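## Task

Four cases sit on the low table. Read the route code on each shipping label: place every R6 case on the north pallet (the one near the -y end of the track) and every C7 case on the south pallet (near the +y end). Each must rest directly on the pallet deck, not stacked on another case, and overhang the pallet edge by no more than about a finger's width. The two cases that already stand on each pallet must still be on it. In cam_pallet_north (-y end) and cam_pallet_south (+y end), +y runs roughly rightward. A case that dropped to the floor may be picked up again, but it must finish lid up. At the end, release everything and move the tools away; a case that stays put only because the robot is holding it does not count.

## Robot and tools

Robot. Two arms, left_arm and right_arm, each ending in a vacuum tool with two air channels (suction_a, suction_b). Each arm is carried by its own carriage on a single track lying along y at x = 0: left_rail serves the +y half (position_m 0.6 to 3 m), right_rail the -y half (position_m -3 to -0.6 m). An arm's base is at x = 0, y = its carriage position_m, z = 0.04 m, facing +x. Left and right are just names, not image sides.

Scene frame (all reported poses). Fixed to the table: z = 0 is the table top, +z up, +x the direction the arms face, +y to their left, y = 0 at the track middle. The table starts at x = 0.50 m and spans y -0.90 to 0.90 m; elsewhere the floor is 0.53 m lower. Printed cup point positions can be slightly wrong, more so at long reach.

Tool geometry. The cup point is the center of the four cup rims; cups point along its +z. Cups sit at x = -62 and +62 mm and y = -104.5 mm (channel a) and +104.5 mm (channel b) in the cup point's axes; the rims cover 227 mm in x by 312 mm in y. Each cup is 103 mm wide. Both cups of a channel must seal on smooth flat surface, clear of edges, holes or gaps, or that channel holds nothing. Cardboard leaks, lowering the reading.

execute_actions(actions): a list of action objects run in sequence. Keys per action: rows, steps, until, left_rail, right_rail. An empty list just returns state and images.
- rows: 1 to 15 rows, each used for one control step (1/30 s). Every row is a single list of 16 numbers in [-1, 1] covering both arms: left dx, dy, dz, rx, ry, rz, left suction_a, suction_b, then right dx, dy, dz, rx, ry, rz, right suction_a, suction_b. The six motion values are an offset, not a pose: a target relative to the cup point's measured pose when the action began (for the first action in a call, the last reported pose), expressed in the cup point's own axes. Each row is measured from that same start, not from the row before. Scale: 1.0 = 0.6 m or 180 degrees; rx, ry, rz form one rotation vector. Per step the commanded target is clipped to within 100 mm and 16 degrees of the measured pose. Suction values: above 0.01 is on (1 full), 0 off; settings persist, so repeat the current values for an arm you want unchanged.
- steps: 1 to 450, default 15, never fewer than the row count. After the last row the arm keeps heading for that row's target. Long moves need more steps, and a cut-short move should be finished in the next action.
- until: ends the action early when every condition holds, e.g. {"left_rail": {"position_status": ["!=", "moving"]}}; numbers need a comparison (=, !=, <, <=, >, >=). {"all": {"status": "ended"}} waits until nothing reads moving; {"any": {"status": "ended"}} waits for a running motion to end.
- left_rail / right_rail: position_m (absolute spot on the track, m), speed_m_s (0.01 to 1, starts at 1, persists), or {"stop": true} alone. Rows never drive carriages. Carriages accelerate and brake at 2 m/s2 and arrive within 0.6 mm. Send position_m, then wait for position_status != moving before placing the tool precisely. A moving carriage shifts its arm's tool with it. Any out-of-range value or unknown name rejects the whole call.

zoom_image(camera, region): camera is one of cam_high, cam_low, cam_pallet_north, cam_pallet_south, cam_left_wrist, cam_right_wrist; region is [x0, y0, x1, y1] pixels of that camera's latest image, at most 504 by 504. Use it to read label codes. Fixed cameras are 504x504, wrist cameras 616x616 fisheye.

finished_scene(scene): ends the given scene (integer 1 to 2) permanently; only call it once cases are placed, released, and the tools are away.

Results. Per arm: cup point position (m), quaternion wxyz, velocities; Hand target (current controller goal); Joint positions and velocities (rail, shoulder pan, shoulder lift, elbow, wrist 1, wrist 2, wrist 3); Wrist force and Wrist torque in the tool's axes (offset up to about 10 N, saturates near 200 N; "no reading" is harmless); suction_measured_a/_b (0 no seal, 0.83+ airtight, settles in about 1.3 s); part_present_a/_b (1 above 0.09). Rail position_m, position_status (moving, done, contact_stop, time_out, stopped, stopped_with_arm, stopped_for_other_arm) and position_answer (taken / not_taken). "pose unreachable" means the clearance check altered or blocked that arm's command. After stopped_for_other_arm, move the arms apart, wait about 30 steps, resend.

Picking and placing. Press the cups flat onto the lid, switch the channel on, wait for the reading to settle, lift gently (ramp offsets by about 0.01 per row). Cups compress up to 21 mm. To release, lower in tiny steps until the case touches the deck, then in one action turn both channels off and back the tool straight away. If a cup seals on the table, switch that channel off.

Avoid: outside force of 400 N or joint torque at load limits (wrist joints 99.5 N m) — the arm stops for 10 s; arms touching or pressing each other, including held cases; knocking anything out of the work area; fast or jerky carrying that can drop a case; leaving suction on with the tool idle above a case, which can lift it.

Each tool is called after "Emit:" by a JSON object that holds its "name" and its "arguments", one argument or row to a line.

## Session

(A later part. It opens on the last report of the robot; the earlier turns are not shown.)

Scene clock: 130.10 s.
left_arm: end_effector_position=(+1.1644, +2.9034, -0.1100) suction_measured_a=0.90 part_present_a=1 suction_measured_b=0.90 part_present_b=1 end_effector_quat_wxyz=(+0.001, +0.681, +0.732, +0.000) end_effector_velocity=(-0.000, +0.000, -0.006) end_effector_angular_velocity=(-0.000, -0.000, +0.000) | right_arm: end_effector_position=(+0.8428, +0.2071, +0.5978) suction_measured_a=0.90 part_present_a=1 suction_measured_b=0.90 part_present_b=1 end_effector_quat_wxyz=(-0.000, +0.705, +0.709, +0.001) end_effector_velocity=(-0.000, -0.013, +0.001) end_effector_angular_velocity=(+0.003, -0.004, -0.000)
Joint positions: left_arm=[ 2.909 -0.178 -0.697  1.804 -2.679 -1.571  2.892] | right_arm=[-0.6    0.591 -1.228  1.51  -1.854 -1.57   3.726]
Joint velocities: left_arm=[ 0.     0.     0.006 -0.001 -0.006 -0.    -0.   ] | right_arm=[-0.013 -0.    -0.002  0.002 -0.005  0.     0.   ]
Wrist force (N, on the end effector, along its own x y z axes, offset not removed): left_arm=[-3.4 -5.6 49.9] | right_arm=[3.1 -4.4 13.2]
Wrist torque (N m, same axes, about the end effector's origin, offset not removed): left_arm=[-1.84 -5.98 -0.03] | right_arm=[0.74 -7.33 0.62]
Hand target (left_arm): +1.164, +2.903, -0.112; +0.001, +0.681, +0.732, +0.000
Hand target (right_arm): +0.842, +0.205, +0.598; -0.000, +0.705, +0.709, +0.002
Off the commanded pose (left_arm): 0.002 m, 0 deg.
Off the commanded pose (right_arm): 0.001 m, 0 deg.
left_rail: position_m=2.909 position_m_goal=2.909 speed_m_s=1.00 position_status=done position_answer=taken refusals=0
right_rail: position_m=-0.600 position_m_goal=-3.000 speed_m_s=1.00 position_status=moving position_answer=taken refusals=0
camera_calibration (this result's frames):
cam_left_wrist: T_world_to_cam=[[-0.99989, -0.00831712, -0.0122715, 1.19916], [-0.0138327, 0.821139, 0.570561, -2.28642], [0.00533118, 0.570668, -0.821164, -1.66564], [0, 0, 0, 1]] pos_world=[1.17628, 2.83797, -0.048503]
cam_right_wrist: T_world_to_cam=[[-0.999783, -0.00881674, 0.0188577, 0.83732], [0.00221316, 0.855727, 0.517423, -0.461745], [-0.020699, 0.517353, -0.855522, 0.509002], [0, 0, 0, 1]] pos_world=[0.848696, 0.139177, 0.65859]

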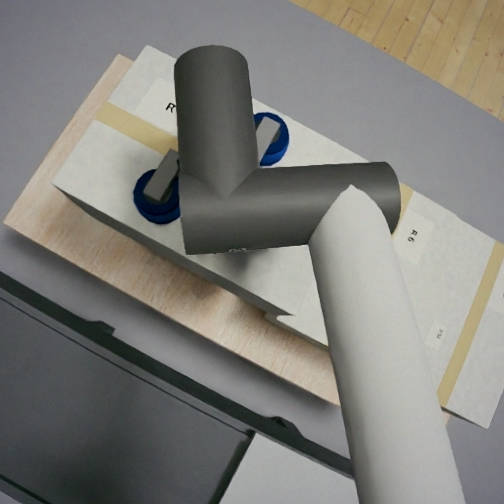

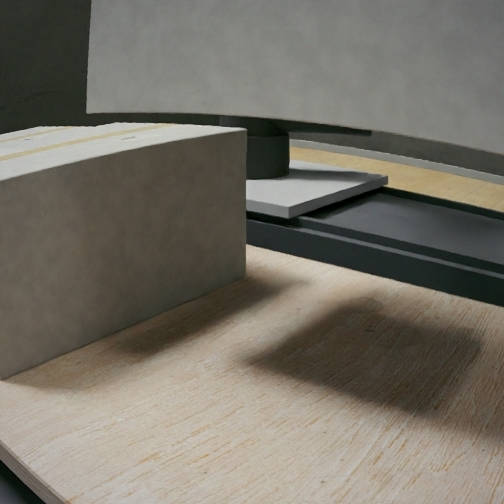

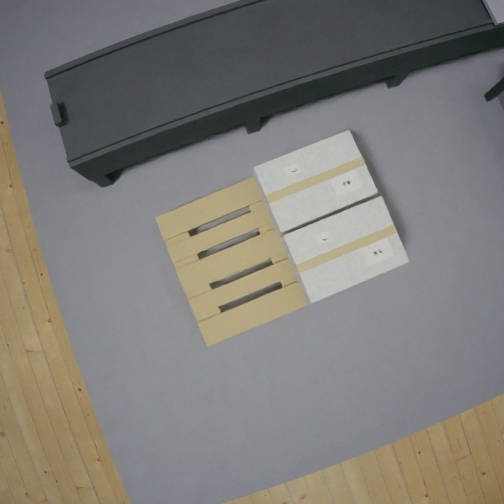

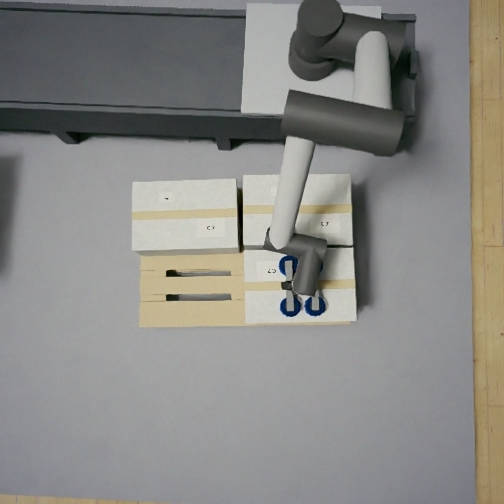

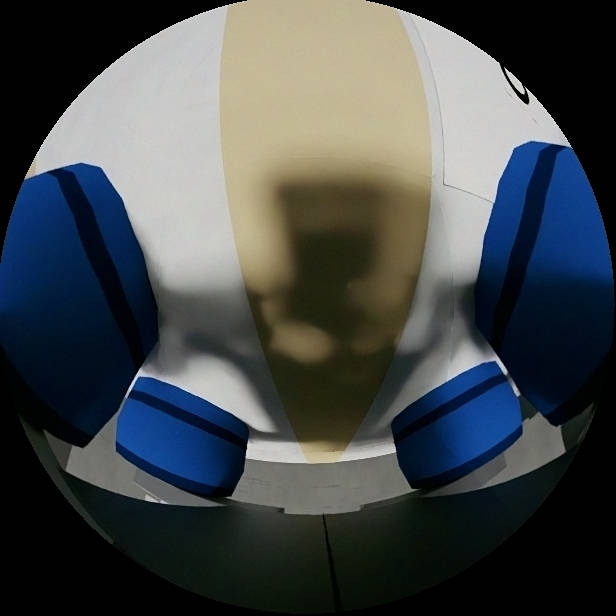

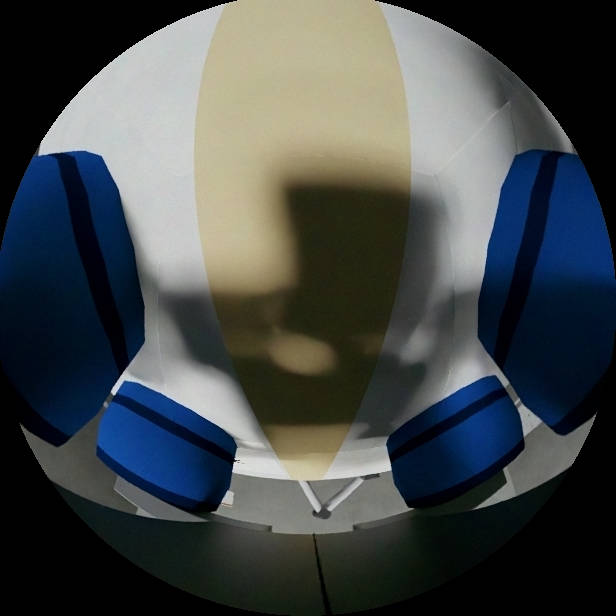

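Emit:
{"name": "execute_actions", "arguments": {
  "actions": []
}}

Scene clock: 136.93 s.
left_arm: end_effector_position=(+1.1644, +2.9034, -0.1120) suction_measured_a=0.90 part_present_a=1 suction_measured_b=0.90 part_present_b=1 end_effector_quat_wxyz=(+0.001, +0.681, +0.732, +0.000) end_effector_velocity=(-0.000, +0.000, -0.000) end_effector_angular_velocity=(+0.000, +0.000, -0.000) | right_arm: end_effector_position=(+0.8423, -2.1930, +0.5977) suction_measured_a=0.90 part_present_a=1 suction_measured_b=0.90 part_present_b=1 end_effector_quat_wxyz=(-0.000, +0.705, +0.709, +0.002) end_effector_velocity=(-0.000, -0.000, -0.000) end_effector_angular_velocity=(-0.000, +0.000, +0.000)
Joint positions: left_arm=[ 2.909 -0.178 -0.695  1.803 -2.68  -1.571  2.892] | right_arm=[-3.     0.591 -1.229  1.512 -1.857 -1.57   3.726]
Joint velocities: left_arm=[ 0.  0.  0. -0. -0.  0.  0.] | right_arm=[ 0.  0. -0.  0. -0. -0. -0.]
Wrist force (N, on the end effector, along its own x y z axes, offset not removed): left_arm=[-3.2 -28.5 -32.7] | right_arm=[0.5 -2.3 11.9]
Wrist torque (N m, same axes, about the end effector's origin, offset not removed): left_arm=[-11.16 -1.10 -1.34] | right_arm=[1.08 -7.01 0.59]
Hand target (left_arm): +1.164, +2.903, -0.112; +0.001, +0.681, +0.732, +0.000
Hand target (right_arm): +0.842, -2.193, +0.598; -0.000, +0.705, +0.709, +0.002
Off the commanded pose (left_arm): 0.000 m, 0 deg.
Off the commanded pose (right_arm): 0.000 m, 0 deg.
left_rail: position_m=2.909 position_m_goal=2.909 speed_m_s=1.00 position_status=done position_answer=taken refusals=0
right_rail: position_m=-3.000 position_m_goal=-3.000 speed_m_s=1.00 position_status=done position_answer=taken refusals=0
camera_calibration (this result's frames):
cam_left_wrist: T_world_to_cam=[[-0.99989, -0.00832093, -0.012284, 1.19915], [-0.013843, 0.821137, 0.570563, -2.28529], [0.00533927, 0.57067, -0.821162, -1.66728], [0, 0, 0, 1]] pos_world=[1.17628, 2.83798, -0.0504752]
cam_right_wrist: T_world_to_cam=[[-0.99981, -0.00886111, 0.0173537, 0.816498], [0.00142257, 0.855041, 0.518559, 1.59067], [-0.0194331, 0.518485, -0.854866, 1.75161], [0, 0, 0, 1]] pos_world=[0.848119, -2.26104, 0.658367]

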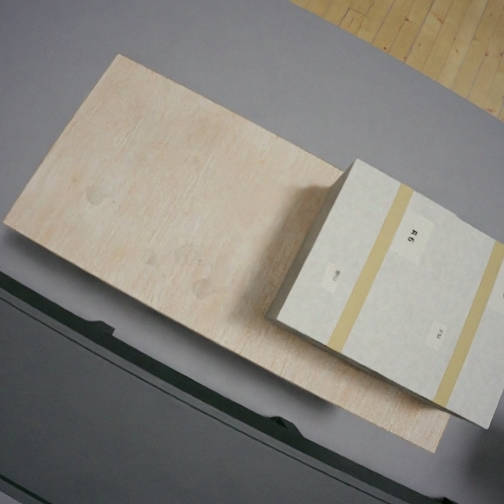

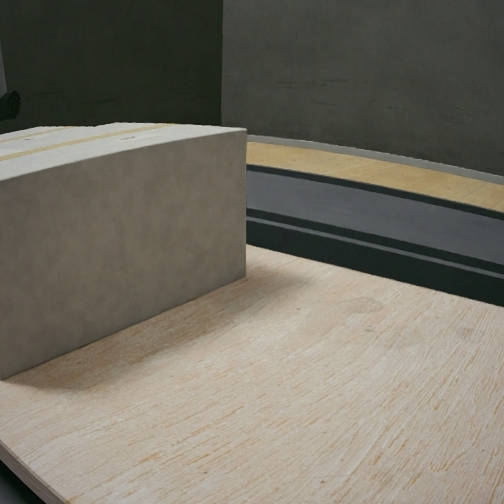

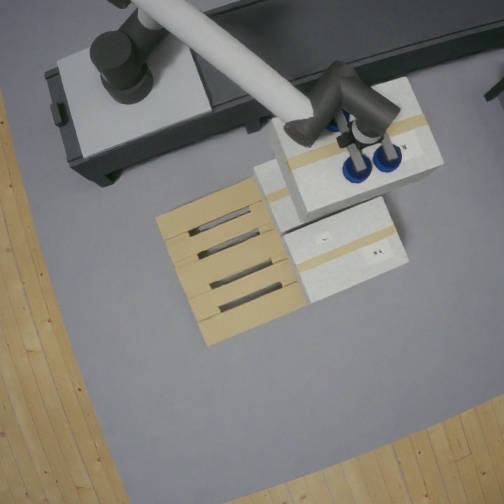

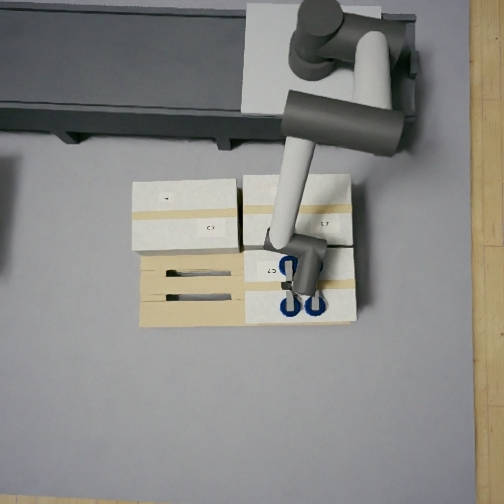

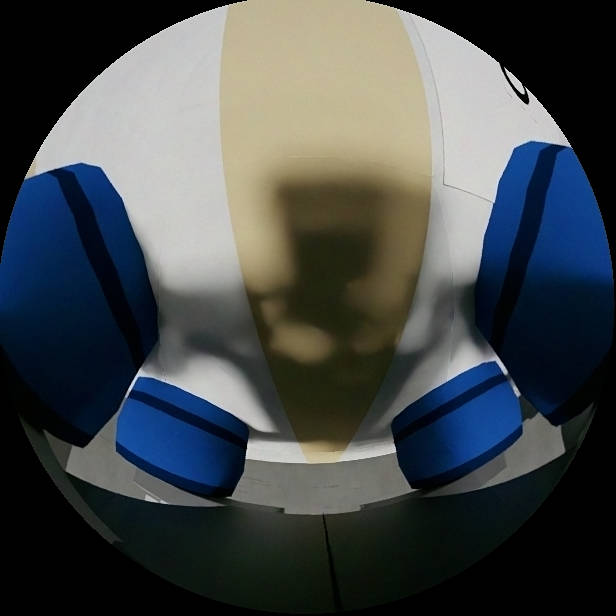

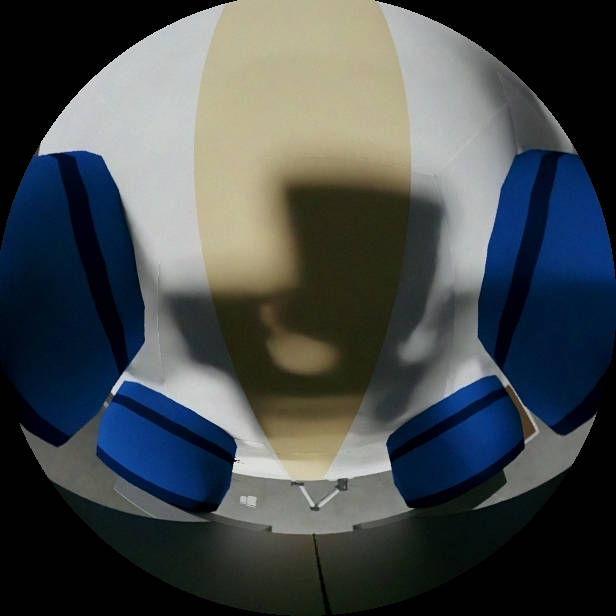

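Emit:
{"name": "execute_actions", "arguments": {
  "actions": [
    {"rows":[[0,0,-0.003,0,0,0,0,0,-0.005,0,0.003,0,0,0,1,1],[0,0,-0.007,0,0,0,0,0,-0.014,0,0.008,0,0,0,1,1],[0,0,-0.013,0,0,0,0,0,-0.027,-0.001,0.016,0,0,-0.001,1,1],[0,0,-0.02,0,0,0,0,0,-0.045,-0.002,0.027,0,0,-0.001,1,1],[0,0,-0.028,0,0,0,0,0,-0.067,-0.003,0.04,0,0,-0.002,1,1],[0,0,-0.037,0,0,0,0,0,-0.093,-0.004,0.056,0,0,-0.002,1,1],[0,0,-0.047,0,0,0,0,0,-0.123,-0.005,0.074,0,0,-0.003,1,1],[0,0,-0.06,0,0,0,0,0,-0.157,-0.006,0.095,0,0,-0.004,1,1],[0,0,-0.08,0,0,0,0,0,-0.192,-0.008,0.116,0,0,-0.005,1,1],[-0.005,0,-0.105,0,0,0.005,0,0,-0.227,-0.009,0.137,0,0,-0.006,1,1],[-0.015,-0.003,-0.135,0,0,0.012,0,0,-0.262,-0.011,0.158,0,0,-0.007,1,1],[-0.035,-0.008,-0.17,0,0,0.024,0,0,-0.297,-0.012,0.18,0,0,-0.008,1,1],[-0.065,-0.016,-0.205,0,0,0.04,0,0,-0.332,-0.014,0.2,0,0,-0.009,1,1],[-0.1,-0.025,-0.235,0,0,0.06,0,0,-0.367,-0.015,0.222,0,0,-0.01,1,1],[-0.98,-0.27,-0.75,0,0,0.26,0,0,-1,-0.042,0.605,0,0,-0.017,1,1]],"steps":46}
  ]
}}

Scene clock: 148.40 s.
left_arm: end_effector_position=(+1.0514, +2.3501, +0.3120) suction_measured_a=0.01 part_present_a=0 suction_measured_b=0.01 part_present_b=0 end_effector_quat_wxyz=(+0.003, +0.916, +0.400, +0.001) end_effector_velocity=(-0.091, -0.447, +0.275) end_effector_angular_velocity=(-0.000, +0.004, -0.002) | right_arm: end_effector_position=(+0.8207, -2.7891, +0.2362) suction_measured_a=0.90 part_present_a=1 suction_measured_b=0.90 part_present_b=1 end_effector_quat_wxyz=(+0.000, +0.686, +0.728, +0.001) end_effector_velocity=(+0.010, -0.045, -0.025) end_effector_angular_velocity=(+0.010, -0.016, +0.009)
Joint positions: left_arm=[ 2.909 -0.658 -1.058  1.686 -2.206 -1.572  3.231] | right_arm=[-3.     0.012 -1.304  2.233 -2.502 -1.569  3.095]
Joint velocities: left_arm=[-0.    -0.348 -0.064 -0.357  0.423 -0.    -0.346] | right_arm=[ 0.    -0.058  0.026  0.023 -0.065  0.01  -0.067]
Wrist force (N, on the end effector, along its own x y z axes, offset not removed): left_arm=[-7.6 -0.8 -0.6] | right_arm=[-9.0 -2.1 18.4]
Wrist torque (N m, same axes, about the end effector's origin, offset not removed): left_arm=[-0.31 1.45 -0.02] | right_arm=[0.58 -7.92 0.67]
Hand target (left_arm): +1.042, +2.307, +0.338; +0.002, +0.916, +0.401, +0.001
Hand target (right_arm): +0.821, -2.793, +0.234; +0.000, +0.686, +0.728, +0.002
Off the commanded pose (left_arm): 0.052 m, 0 deg.
Off the commanded pose (right_arm): 0.005 m, 0 deg.
left_rail: position_m=2.909 position_m_goal=2.909 speed_m_s=1.00 position_status=done position_answer=taken refusals=0
right_rail: position_m=-3.000 position_m_goal=-3.000 speed_m_s=1.00 position_status=done position_answer=taken refusals=0
camera_calibration (this result's frames):
cam_left_wrist: T_world_to_cam=[[-0.68898, 0.724561, -0.0178381, -0.960668], [0.58782, 0.573014, 0.571072, -2.12409], [0.423998, 0.382972, -0.820706, -1.00197], [0, 0, 0, 1]] pos_world=[1.01154, 2.29692, 0.373548]
cam_right_wrist: T_world_to_cam=[[-0.997959, -0.0612792, 0.0179662, 0.648005], [-0.0431748, 0.854762, 0.517221, 2.32392], [-0.0470517, 0.515389, -0.855663, 1.76547], [0, 0, 0, 1]] pos_world=[0.830085, -2.85659, 0.297024]

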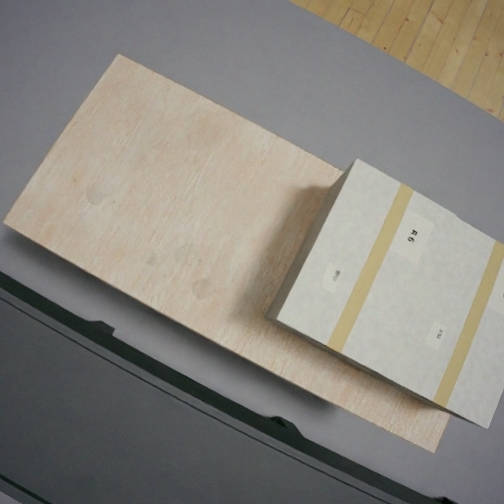

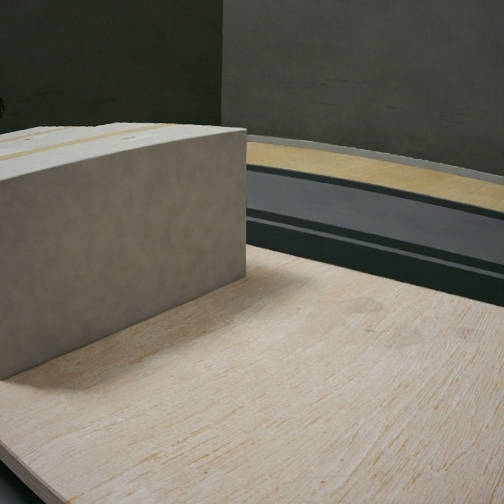

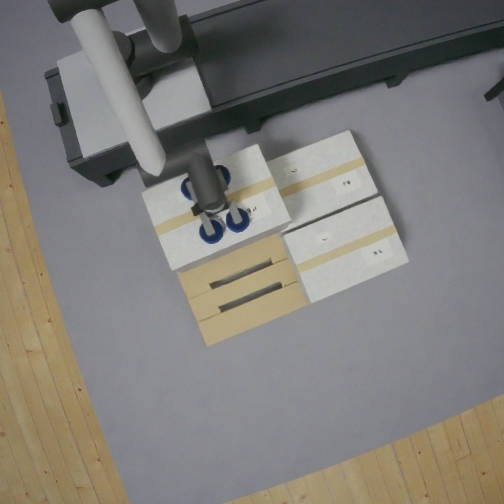

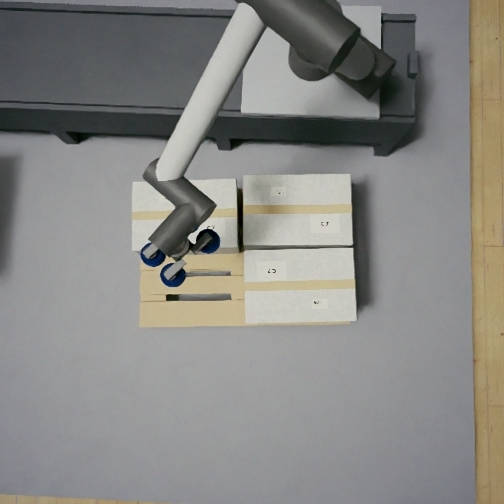

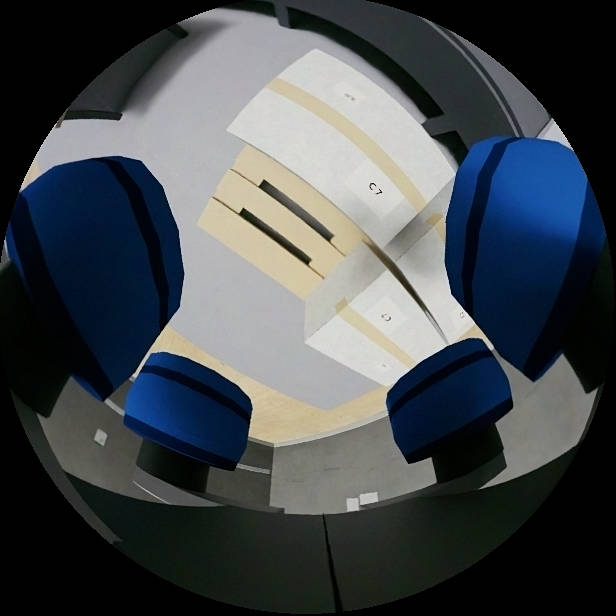

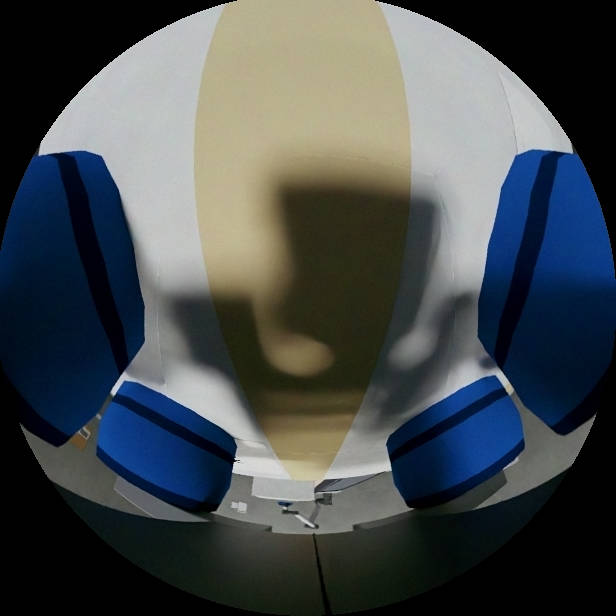

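Emit:
{"name": "execute_actions", "arguments": {
  "actions": [
    {"left_rail":{"position_m":0.6},"steps":1},
    {"rows":[[-0.005,0.003,-0.001,0,0,0.002,0,0,-0.005,0,0,0,0,0,1,1],[-0.013,0.009,-0.003,0,0,0.005,0,0,-0.015,-0.001,0,0,0,0,1,1],[-0.026,0.017,-0.006,0,0,0.01,0,0,-0.03,-0.002,0,0,0,0,1,1],[-0.043,0.028,-0.01,0,0,0.017,0,0,-0.05,-0.003,0,0,0,0,1,1],[-0.064,0.042,-0.015,0,0,0.025,0,0,-0.07,-0.004,0.003,0,0,0,1,1],[-0.089,0.058,-0.021,0,0,0.035,0,0,-0.09,-0.005,0.008,0,0,0,1,1],[-0.118,0.077,-0.028,0,0,0.046,0,0,-0.108,-0.006,0.015,0,0,0,1,1],[-0.15,0.098,-0.036,0,0,0.058,0,0,-0.122,-0.007,0.025,0,0,0,1,1],[-0.183,0.12,-0.044,0,0,0.07,0,0,-0.132,-0.008,0.038,0,0,0,1,1],[-0.216,0.142,-0.052,0,0,0.082,0,0,-0.138,-0.008,0.055,0,0,0,1,1],[-0.249,0.163,-0.06,0,0,0.094,0,0,-0.138,-0.008,0.076,0,0,0,1,1],[-0.282,0.185,-0.068,0,0,0.106,0,0,-0.138,-0.008,0.102,0,0,0,1,1],[-0.315,0.207,-0.076,0,0,0.118,0,0,-0.138,-0.008,0.133,0,0,0,1,1],[-0.348,0.228,-0.084,0,0,0.13,0,0,-0.138,-0.008,0.17,0,0,0,1,1],[-0.91,0.597,-0.22,0,0,0.263,0,0,-0.138,-0.008,0.557,0,0,0,1,1]],"steps":41}
  ]
}}

Emit:
{"name": "zoom_image", "arguments": {
  "camera": "cam_pallet_north",
  "region": [130, 140, 340, 350]
}}

Scene clock: 161.60 s.
left_arm: end_effector_position=(+0.9290, +0.5570, +0.4667) suction_measured_a=0.01 part_present_a=0 suction_measured_b=0.01 part_present_b=0 end_effector_quat_wxyz=(+0.005, +1.000, -0.001, +0.003) end_effector_velocity=(+0.036, -1.165, +0.047) end_effector_angular_velocity=(+0.026, +0.015, +0.004) | right_arm: end_effector_position=(+0.8218, -2.8758, -0.1004) suction_measured_a=0.90 part_present_a=1 suction_measured_b=0.90 part_present_b=1 end_effector_quat_wxyz=(+0.000, +0.686, +0.728, +0.002) end_effector_velocity=(+0.002, +0.000, -0.005) end_effector_angular_velocity=(-0.000, -0.001, -0.000)
Joint positions: left_arm=[ 1.786 -1.054 -0.73   0.864 -1.717 -1.57   3.66 ] | right_arm=[-3.    -0.095 -0.831  2.312 -3.055 -1.569  2.987]
Joint velocities: left_arm=[-0.999 -0.033  0.237 -0.519  0.313  0.    -0.037] | right_arm=[ 0.     0.     0.008 -0.003 -0.006 -0.     0.001]
Wrist force (N, on the end effector, along its own x y z axes, offset not removed): left_arm=[2.0 0.0 1.6] | right_arm=[0.3 -2.6 15.2]
Wrist torque (N m, same axes, about the end effector's origin, offset not removed): left_arm=[-0.25 0.30 -0.13] | right_arm=[0.93 -7.08 0.60]
Hand target (left_arm): +0.933, +0.498, +0.471; +0.003, +1.000, -0.001, +0.002
Hand target (right_arm): +0.822, -2.876, -0.101; +0.000, +0.686, +0.728, +0.002
Off the commanded pose (left_arm): 0.019 m, 0 deg.
Off the commanded pose (right_arm): 0.001 m, 0 deg.
left_rail: position_m=1.786 position_m_goal=0.600 speed_m_s=1.00 position_status=moving position_answer=taken refusals=0
right_rail: position_m=-3.000 position_m_goal=-3.000 speed_m_s=1.00 position_status=done position_answer=taken refusals=0
camera_calibration (this result's frames):
cam_left_wrist: T_world_to_cam=[[0.0657722, 0.997629, -0.0202785, -0.59521], [0.815654, -0.0420462, 0.577009, -0.98492], [0.574788, -0.0544914, -0.816486, -0.0347949], [0, 0, 0, 1]] pos_world=[0.862503, 0.55049, 0.527829]
cam_right_wrist: T_world_to_cam=[[-0.997925, -0.0621646, 0.0167464, 0.647123], [-0.0445377, 0.854417, 0.517675, 2.57237], [-0.0464895, 0.515855, -0.855414, 1.52307], [0, 0, 0, 1]] pos_world=[0.831154, -2.94333, -0.0396315]

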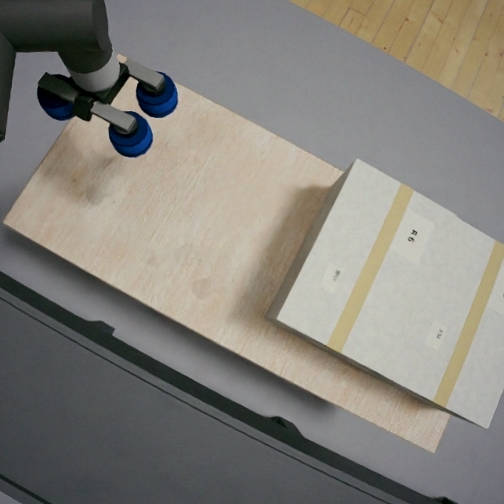

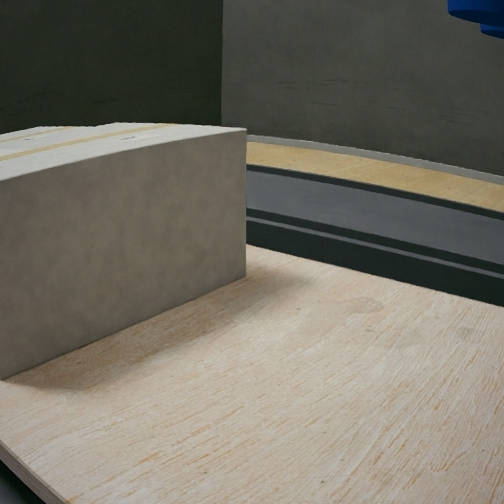

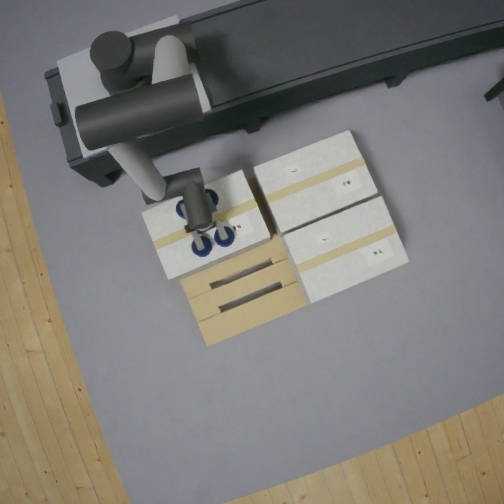

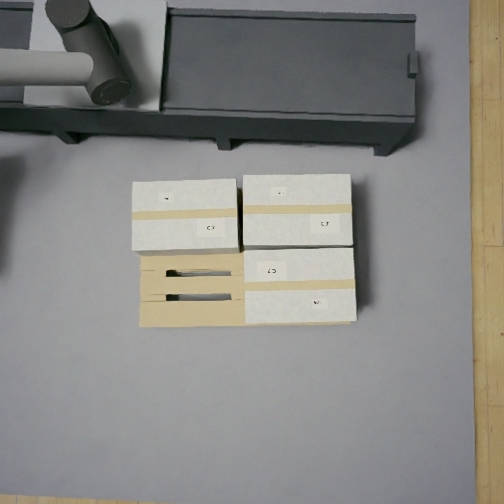

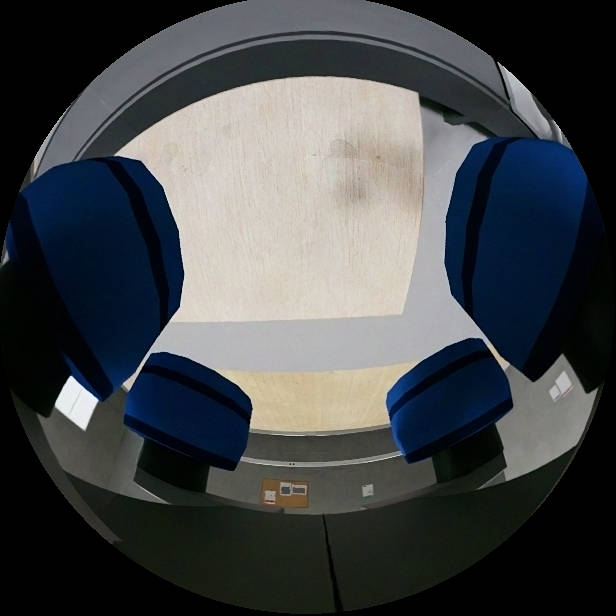

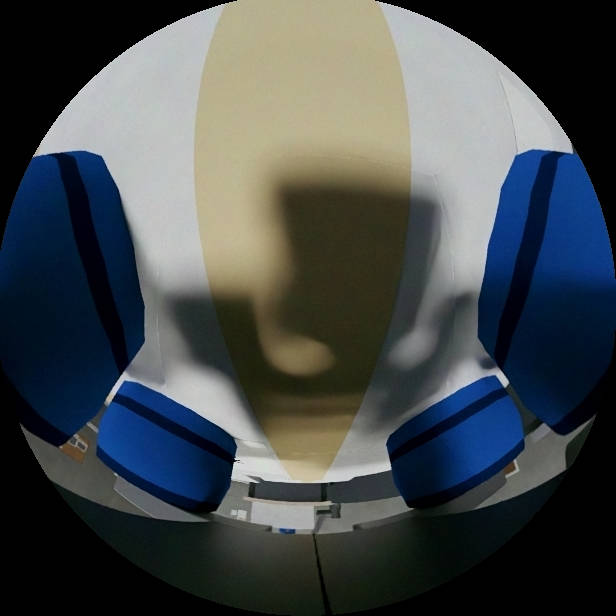

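Region (130, 140, 340, 350) of cam_pallet_north's 504x504 image, scaled by 2.400, with more detail than that image has.

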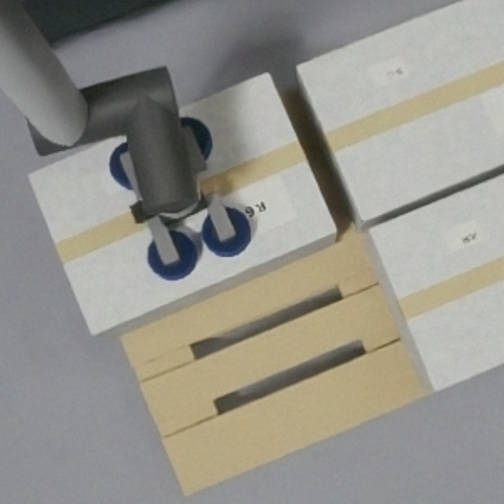

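Emit:
{"name": "execute_actions", "arguments": {
  "actions": []
}}

Emit:
{"name": "zoom_image", "arguments": {
  "camera": "cam_left_wrist",
  "region": [230, 0, 398, 120]
}}

Emit:
{"name": "zoom_image", "arguments": {
  "camera": "cam_left_wrist",
  "region": [240, 310, 408, 430]
}}

Scene clock: 165.43 s.
left_arm: end_effector_position=(+0.9329, -0.6444, +0.4713) suction_measured_a=0.01 part_present_a=0 suction_measured_b=0.01 part_present_b=0 end_effector_quat_wxyz=(+0.003, +1.000, -0.001, +0.002) end_effector_velocity=(-0.000, -0.000, -0.000) end_effector_angular_velocity=(+0.000, +0.000, -0.000) | right_arm: end_effector_position=(+0.8219, -2.8758, -0.1009) suction_measured_a=0.90 part_present_a=1 suction_measured_b=0.90 part_present_b=1 end_effector_quat_wxyz=(+0.000, +0.686, +0.728, +0.002) end_effector_velocity=(-0.000, -0.000, -0.000) end_effector_angular_velocity=(-0.000, +0.000, +0.000)
Joint positions: left_arm=[ 0.6   -1.057 -0.706  0.812 -1.684 -1.57   3.657] | right_arm=[-3.    -0.095 -0.831  2.312 -3.055 -1.569  2.987]
Joint velocities: left_arm=[ 0. -0.  0. -0.  0. -0. -0.] | right_arm=[ 0. -0.  0. -0.  0. -0. -0.]
Wrist force (N, on the end effector, along its own x y z axes, offset not removed): left_arm=[-0.8 -6.8 2.0] | right_arm=[-1.1 -5.6 13.0]
Wrist torque (N m, same axes, about the end effector's origin, offset not removed): left_arm=[-1.01 0.60 -0.05] | right_arm=[0.64 -6.89 0.49]
Hand target (left_arm): +0.933, -0.644, +0.471; +0.003, +1.000, -0.001, +0.002
Hand target (right_arm): +0.822, -2.876, -0.101; +0.000, +0.686, +0.728, +0.002
Off the commanded pose (left_arm): 0.002 m, 0 deg.
Off the commanded pose (right_arm): 0.001 m, 0 deg.
left_rail: position_m=0.600 position_m_goal=0.600 speed_m_s=1.00 position_status=done position_answer=taken refusals=0
right_rail: position_m=-3.000 position_m_goal=-3.000 speed_m_s=1.00 position_status=done position_answer=taken refusals=0
camera_calibration (this result's frames):
cam_left_wrist: T_world_to_cam=[[0.0652695, 0.997726, -0.0168404, 0.602149], [0.817073, -0.0437484, 0.574872, -1.04263], [0.572827, -0.0512814, -0.81807, -0.0940818], [0, 0, 0, 1]] pos_world=[0.866494, -0.651218, 0.532552]
cam_right_wrist: T_world_to_cam=[[-0.997925, -0.0621497, 0.016801, 0.647274], [-0.0444964, 0.854415, 0.517682, 2.57259], [-0.0465288, 0.51586, -0.855408, 1.52263], [0, 0, 0, 1]] pos_world=[0.831248, -2.9433, -0.0401895]

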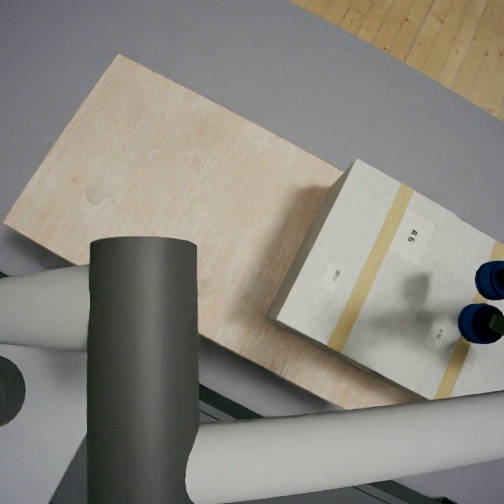

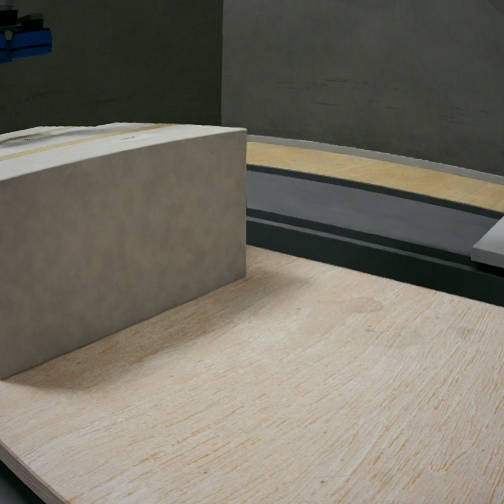

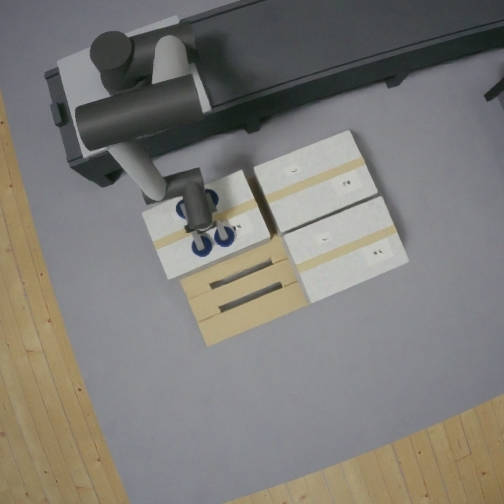

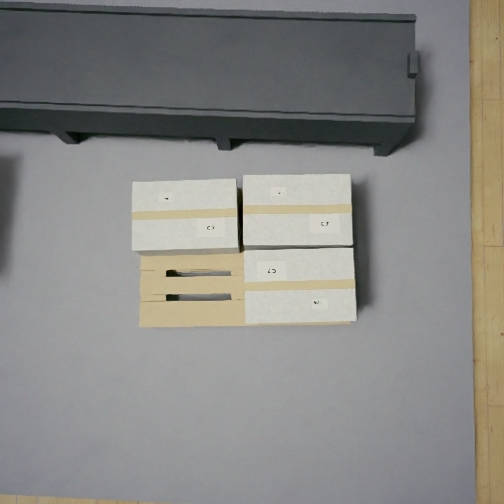

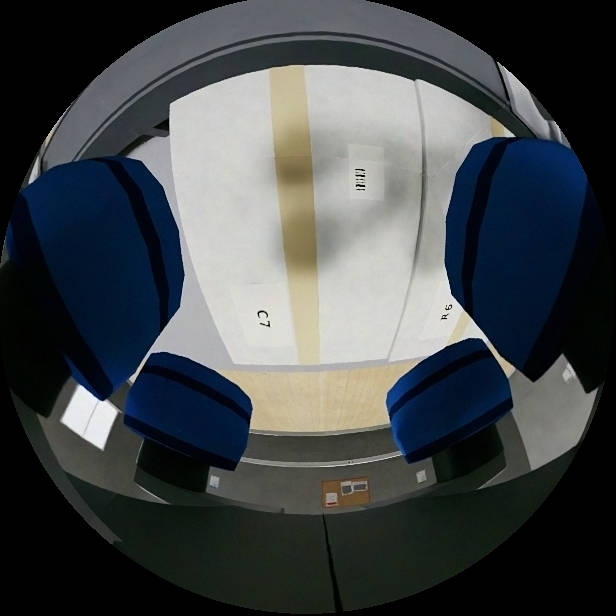

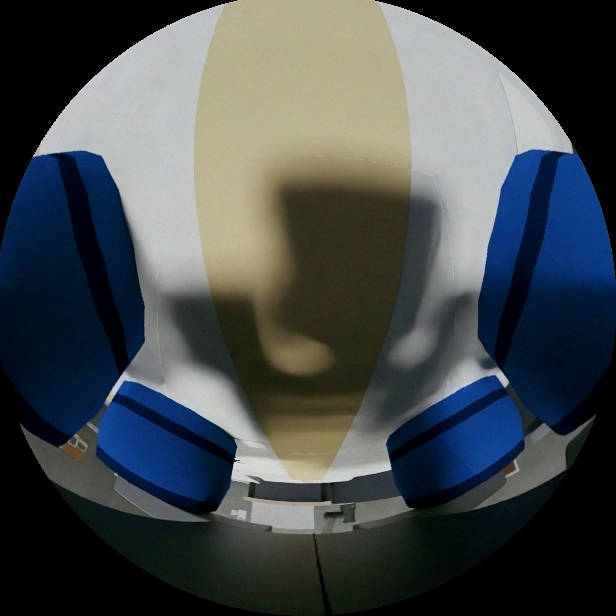

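Region (230, 0, 398, 120) of cam_left_wrist's 616x616 image, scaled by 3.000, with more detail than that image has; it fills the top 360 rows of this view, and the rest is white.

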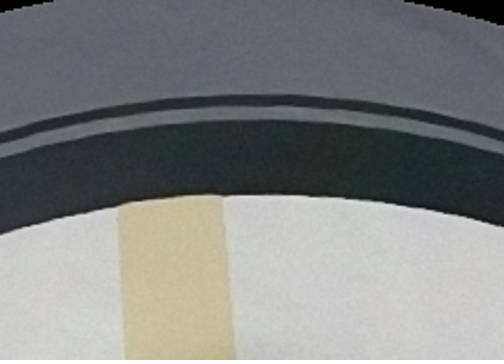

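Region (240, 310, 408, 430) of cam_left_wrist's 616x616 image, scaled by 3.000, with more detail than that image has; it fills the top 360 rows of this view, and the rest is white.

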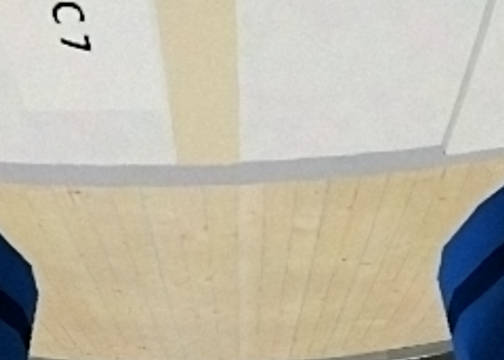

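Emit:
{"name": "execute_actions", "arguments": {
  "actions": [
    {"rows":[[0.001,0.003,0.005,0,0,0,0,0,0.003,0,0,0,0,0,1,1],[0.003,0.008,0.015,0.001,0,0,0,0,0.008,0,0.001,0,0,0,1,1],[0.005,0.014,0.032,0.001,-0.001,0,0,0,0.014,0,0.003,0,0,0,1,1],[0.008,0.021,0.057,0.002,-0.001,0,0,0,0.021,0,0.005,0,0,0,1,1],[0.01,0.028,0.089,0.002,-0.0013,0,0,0,0.028,0,0.008,0,0,0,1,1],[0.012,0.033,0.125,0.002,-0.0013,0,0,0,0.034,0,0.011,0,0,0,1,1],[0.014,0.038,0.163,0.002,-0.0013,0,0,0,0.039,0,0.014,0,0,0,1,1],[0.014,0.038,0.2,0.002,-0.0013,0,0,0,0.042,0,0.017,0,0,0,1,1],[0.014,0.038,0.235,0.002,-0.0013,0,0,0,0.042,0,0.02,0,0,0,1,1],[0.014,0.038,0.266,0.002,-0.0013,0,0,0,0.042,0,0.022,0,0,0,1,1],[0.014,0.038,0.292,0.002,-0.0013,0,0,0,0.042,0,0.024,0,0,0,1,1],[0.014,0.038,0.313,0.002,-0.0013,0,0,0,0.042,0,0.026,0,0,0,1,1],[0.014,0.038,0.329,0.002,-0.0013,0,0,0,0.042,0,0.028,0,0,0,1,1],[0.014,0.038,0.341,0.002,-0.0013,0,0,0,0.042,0,0.029,0,0,0,1,1],[0.014,0.038,0.349,0.002,-0.0013,0,1,1,0.042,0,0.03,0,0,0,1,1]],"steps":18}
  ]
}}

Scene clock: 182.83 s.
left_arm: end_effector_position=(+0.9408, -0.6663, +0.2747) suction_measured_a=0.01 part_present_a=0 suction_measured_b=0.01 part_present_b=0 end_effector_quat_wxyz=(-0.001, +1.000, -0.001, -0.001) end_effector_velocity=(+0.010, -0.017, -0.143) end_effector_angular_velocity=(-0.016, -0.009, +0.000) | right_arm: end_effector_position=(+0.8204, -2.8508, -0.1177) suction_measured_a=0.90 part_present_a=1 suction_measured_b=0.90 part_present_b=1 end_effector_quat_wxyz=(+0.000, +0.686, +0.728, +0.002) end_effector_velocity=(+0.000, +0.003, -0.014) end_effector_angular_velocity=(-0.000, -0.001, -0.000)
Joint positions: left_arm=[ 0.6   -1.06  -0.609  0.895 -1.855 -1.571  3.655] | right_arm=[-3.    -0.064 -0.804  2.305 -3.075 -1.568  3.018]
Joint velocities: left_arm=[ 0.    -0.     0.081  0.045 -0.145  0.    -0.   ] | right_arm=[ 0.     0.004  0.021 -0.004 -0.018  0.     0.004]
Wrist force (N, on the end effector, along its own x y z axes, offset not removed): left_arm=[1.2 -2.5 8.5] | right_arm=[3.2 -4.4 15.8]
Wrist torque (N m, same axes, about the end effector's origin, offset not removed): left_arm=[-0.54 0.40 -0.02] | right_arm=[0.87 -7.46 0.66]
Hand target (left_arm): +0.942, -0.668, +0.262; -0.000, +1.000, -0.001, +0.000
Hand target (right_arm): +0.820, -2.851, -0.119; +0.000, +0.686, +0.728, +0.002
Off the commanded pose (left_arm): 0.013 m, 0 deg.
Off the commanded pose (right_arm): 0.001 m, 0 deg.
left_rail: position_m=0.600 position_m_goal=0.600 speed_m_s=1.00 position_status=done position_answer=taken refusals=0
right_rail: position_m=-3.000 position_m_goal=-3.000 speed_m_s=1.00 position_status=done position_answer=taken refusals=0
camera_calibration (this result's frames):
cam_left_wrist: T_world_to_cam=[[0.065204, 0.997832, -0.00890609, 0.618096], [0.820124, -0.0485029, 0.570127, -0.941781], [0.568459, -0.0444787, -0.821508, -0.251011], [0, 0, 0, 1]] pos_world=[0.874764, -0.6736, 0.336231]
cam_right_wrist: T_world_to_cam=[[-0.997922, -0.0621731, 0.0169066, 0.647533], [-0.0444531, 0.85432, 0.517844, 2.55959], [-0.0466396, 0.516016, -0.855308, 1.49586], [0, 0, 0, 1]] pos_world=[0.829735, -2.91833, -0.0569934]

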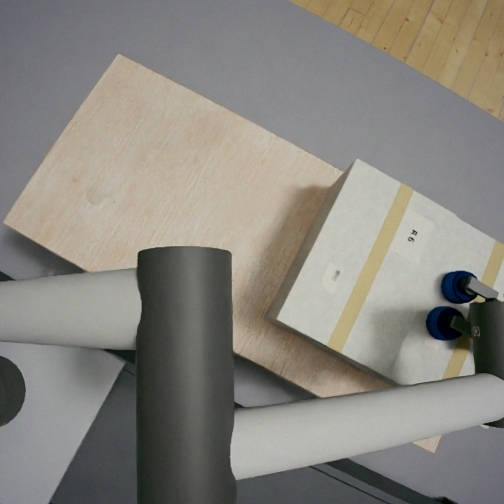

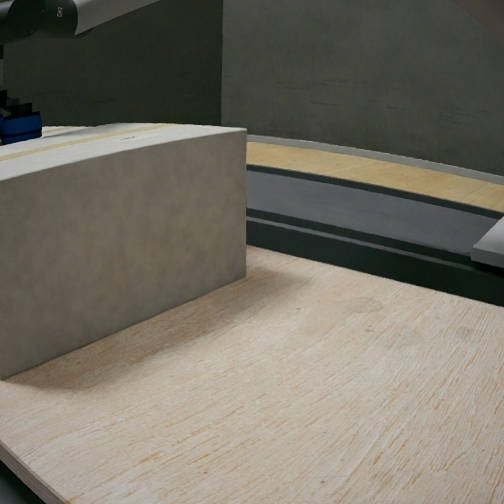

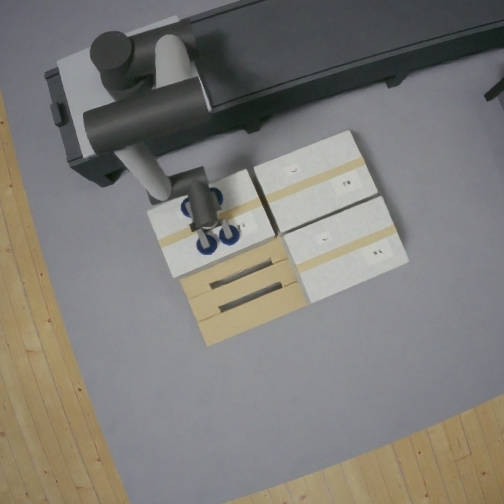

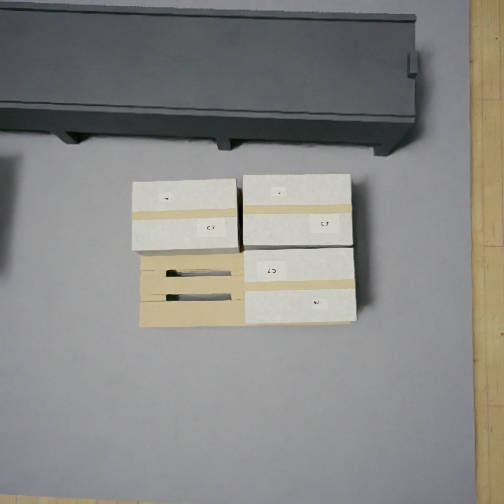

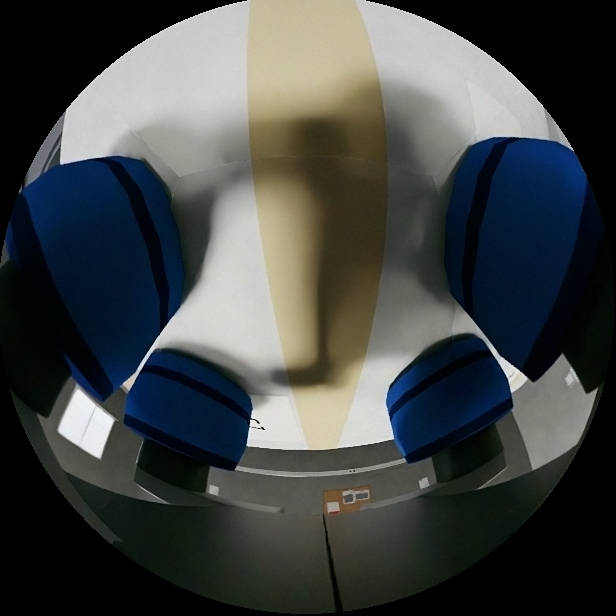

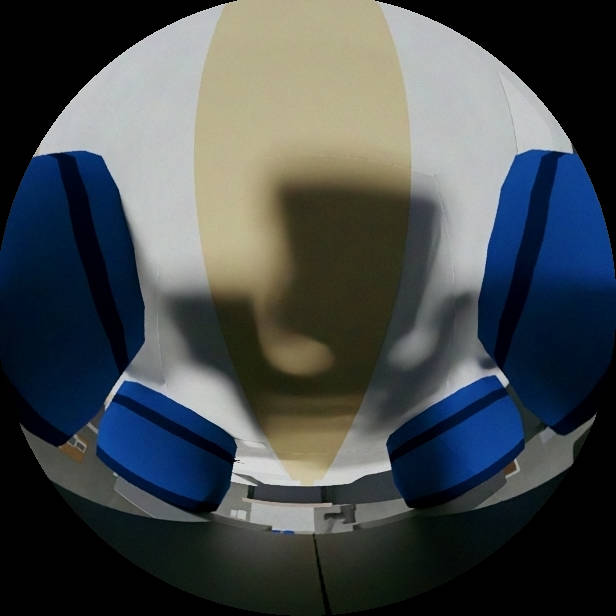

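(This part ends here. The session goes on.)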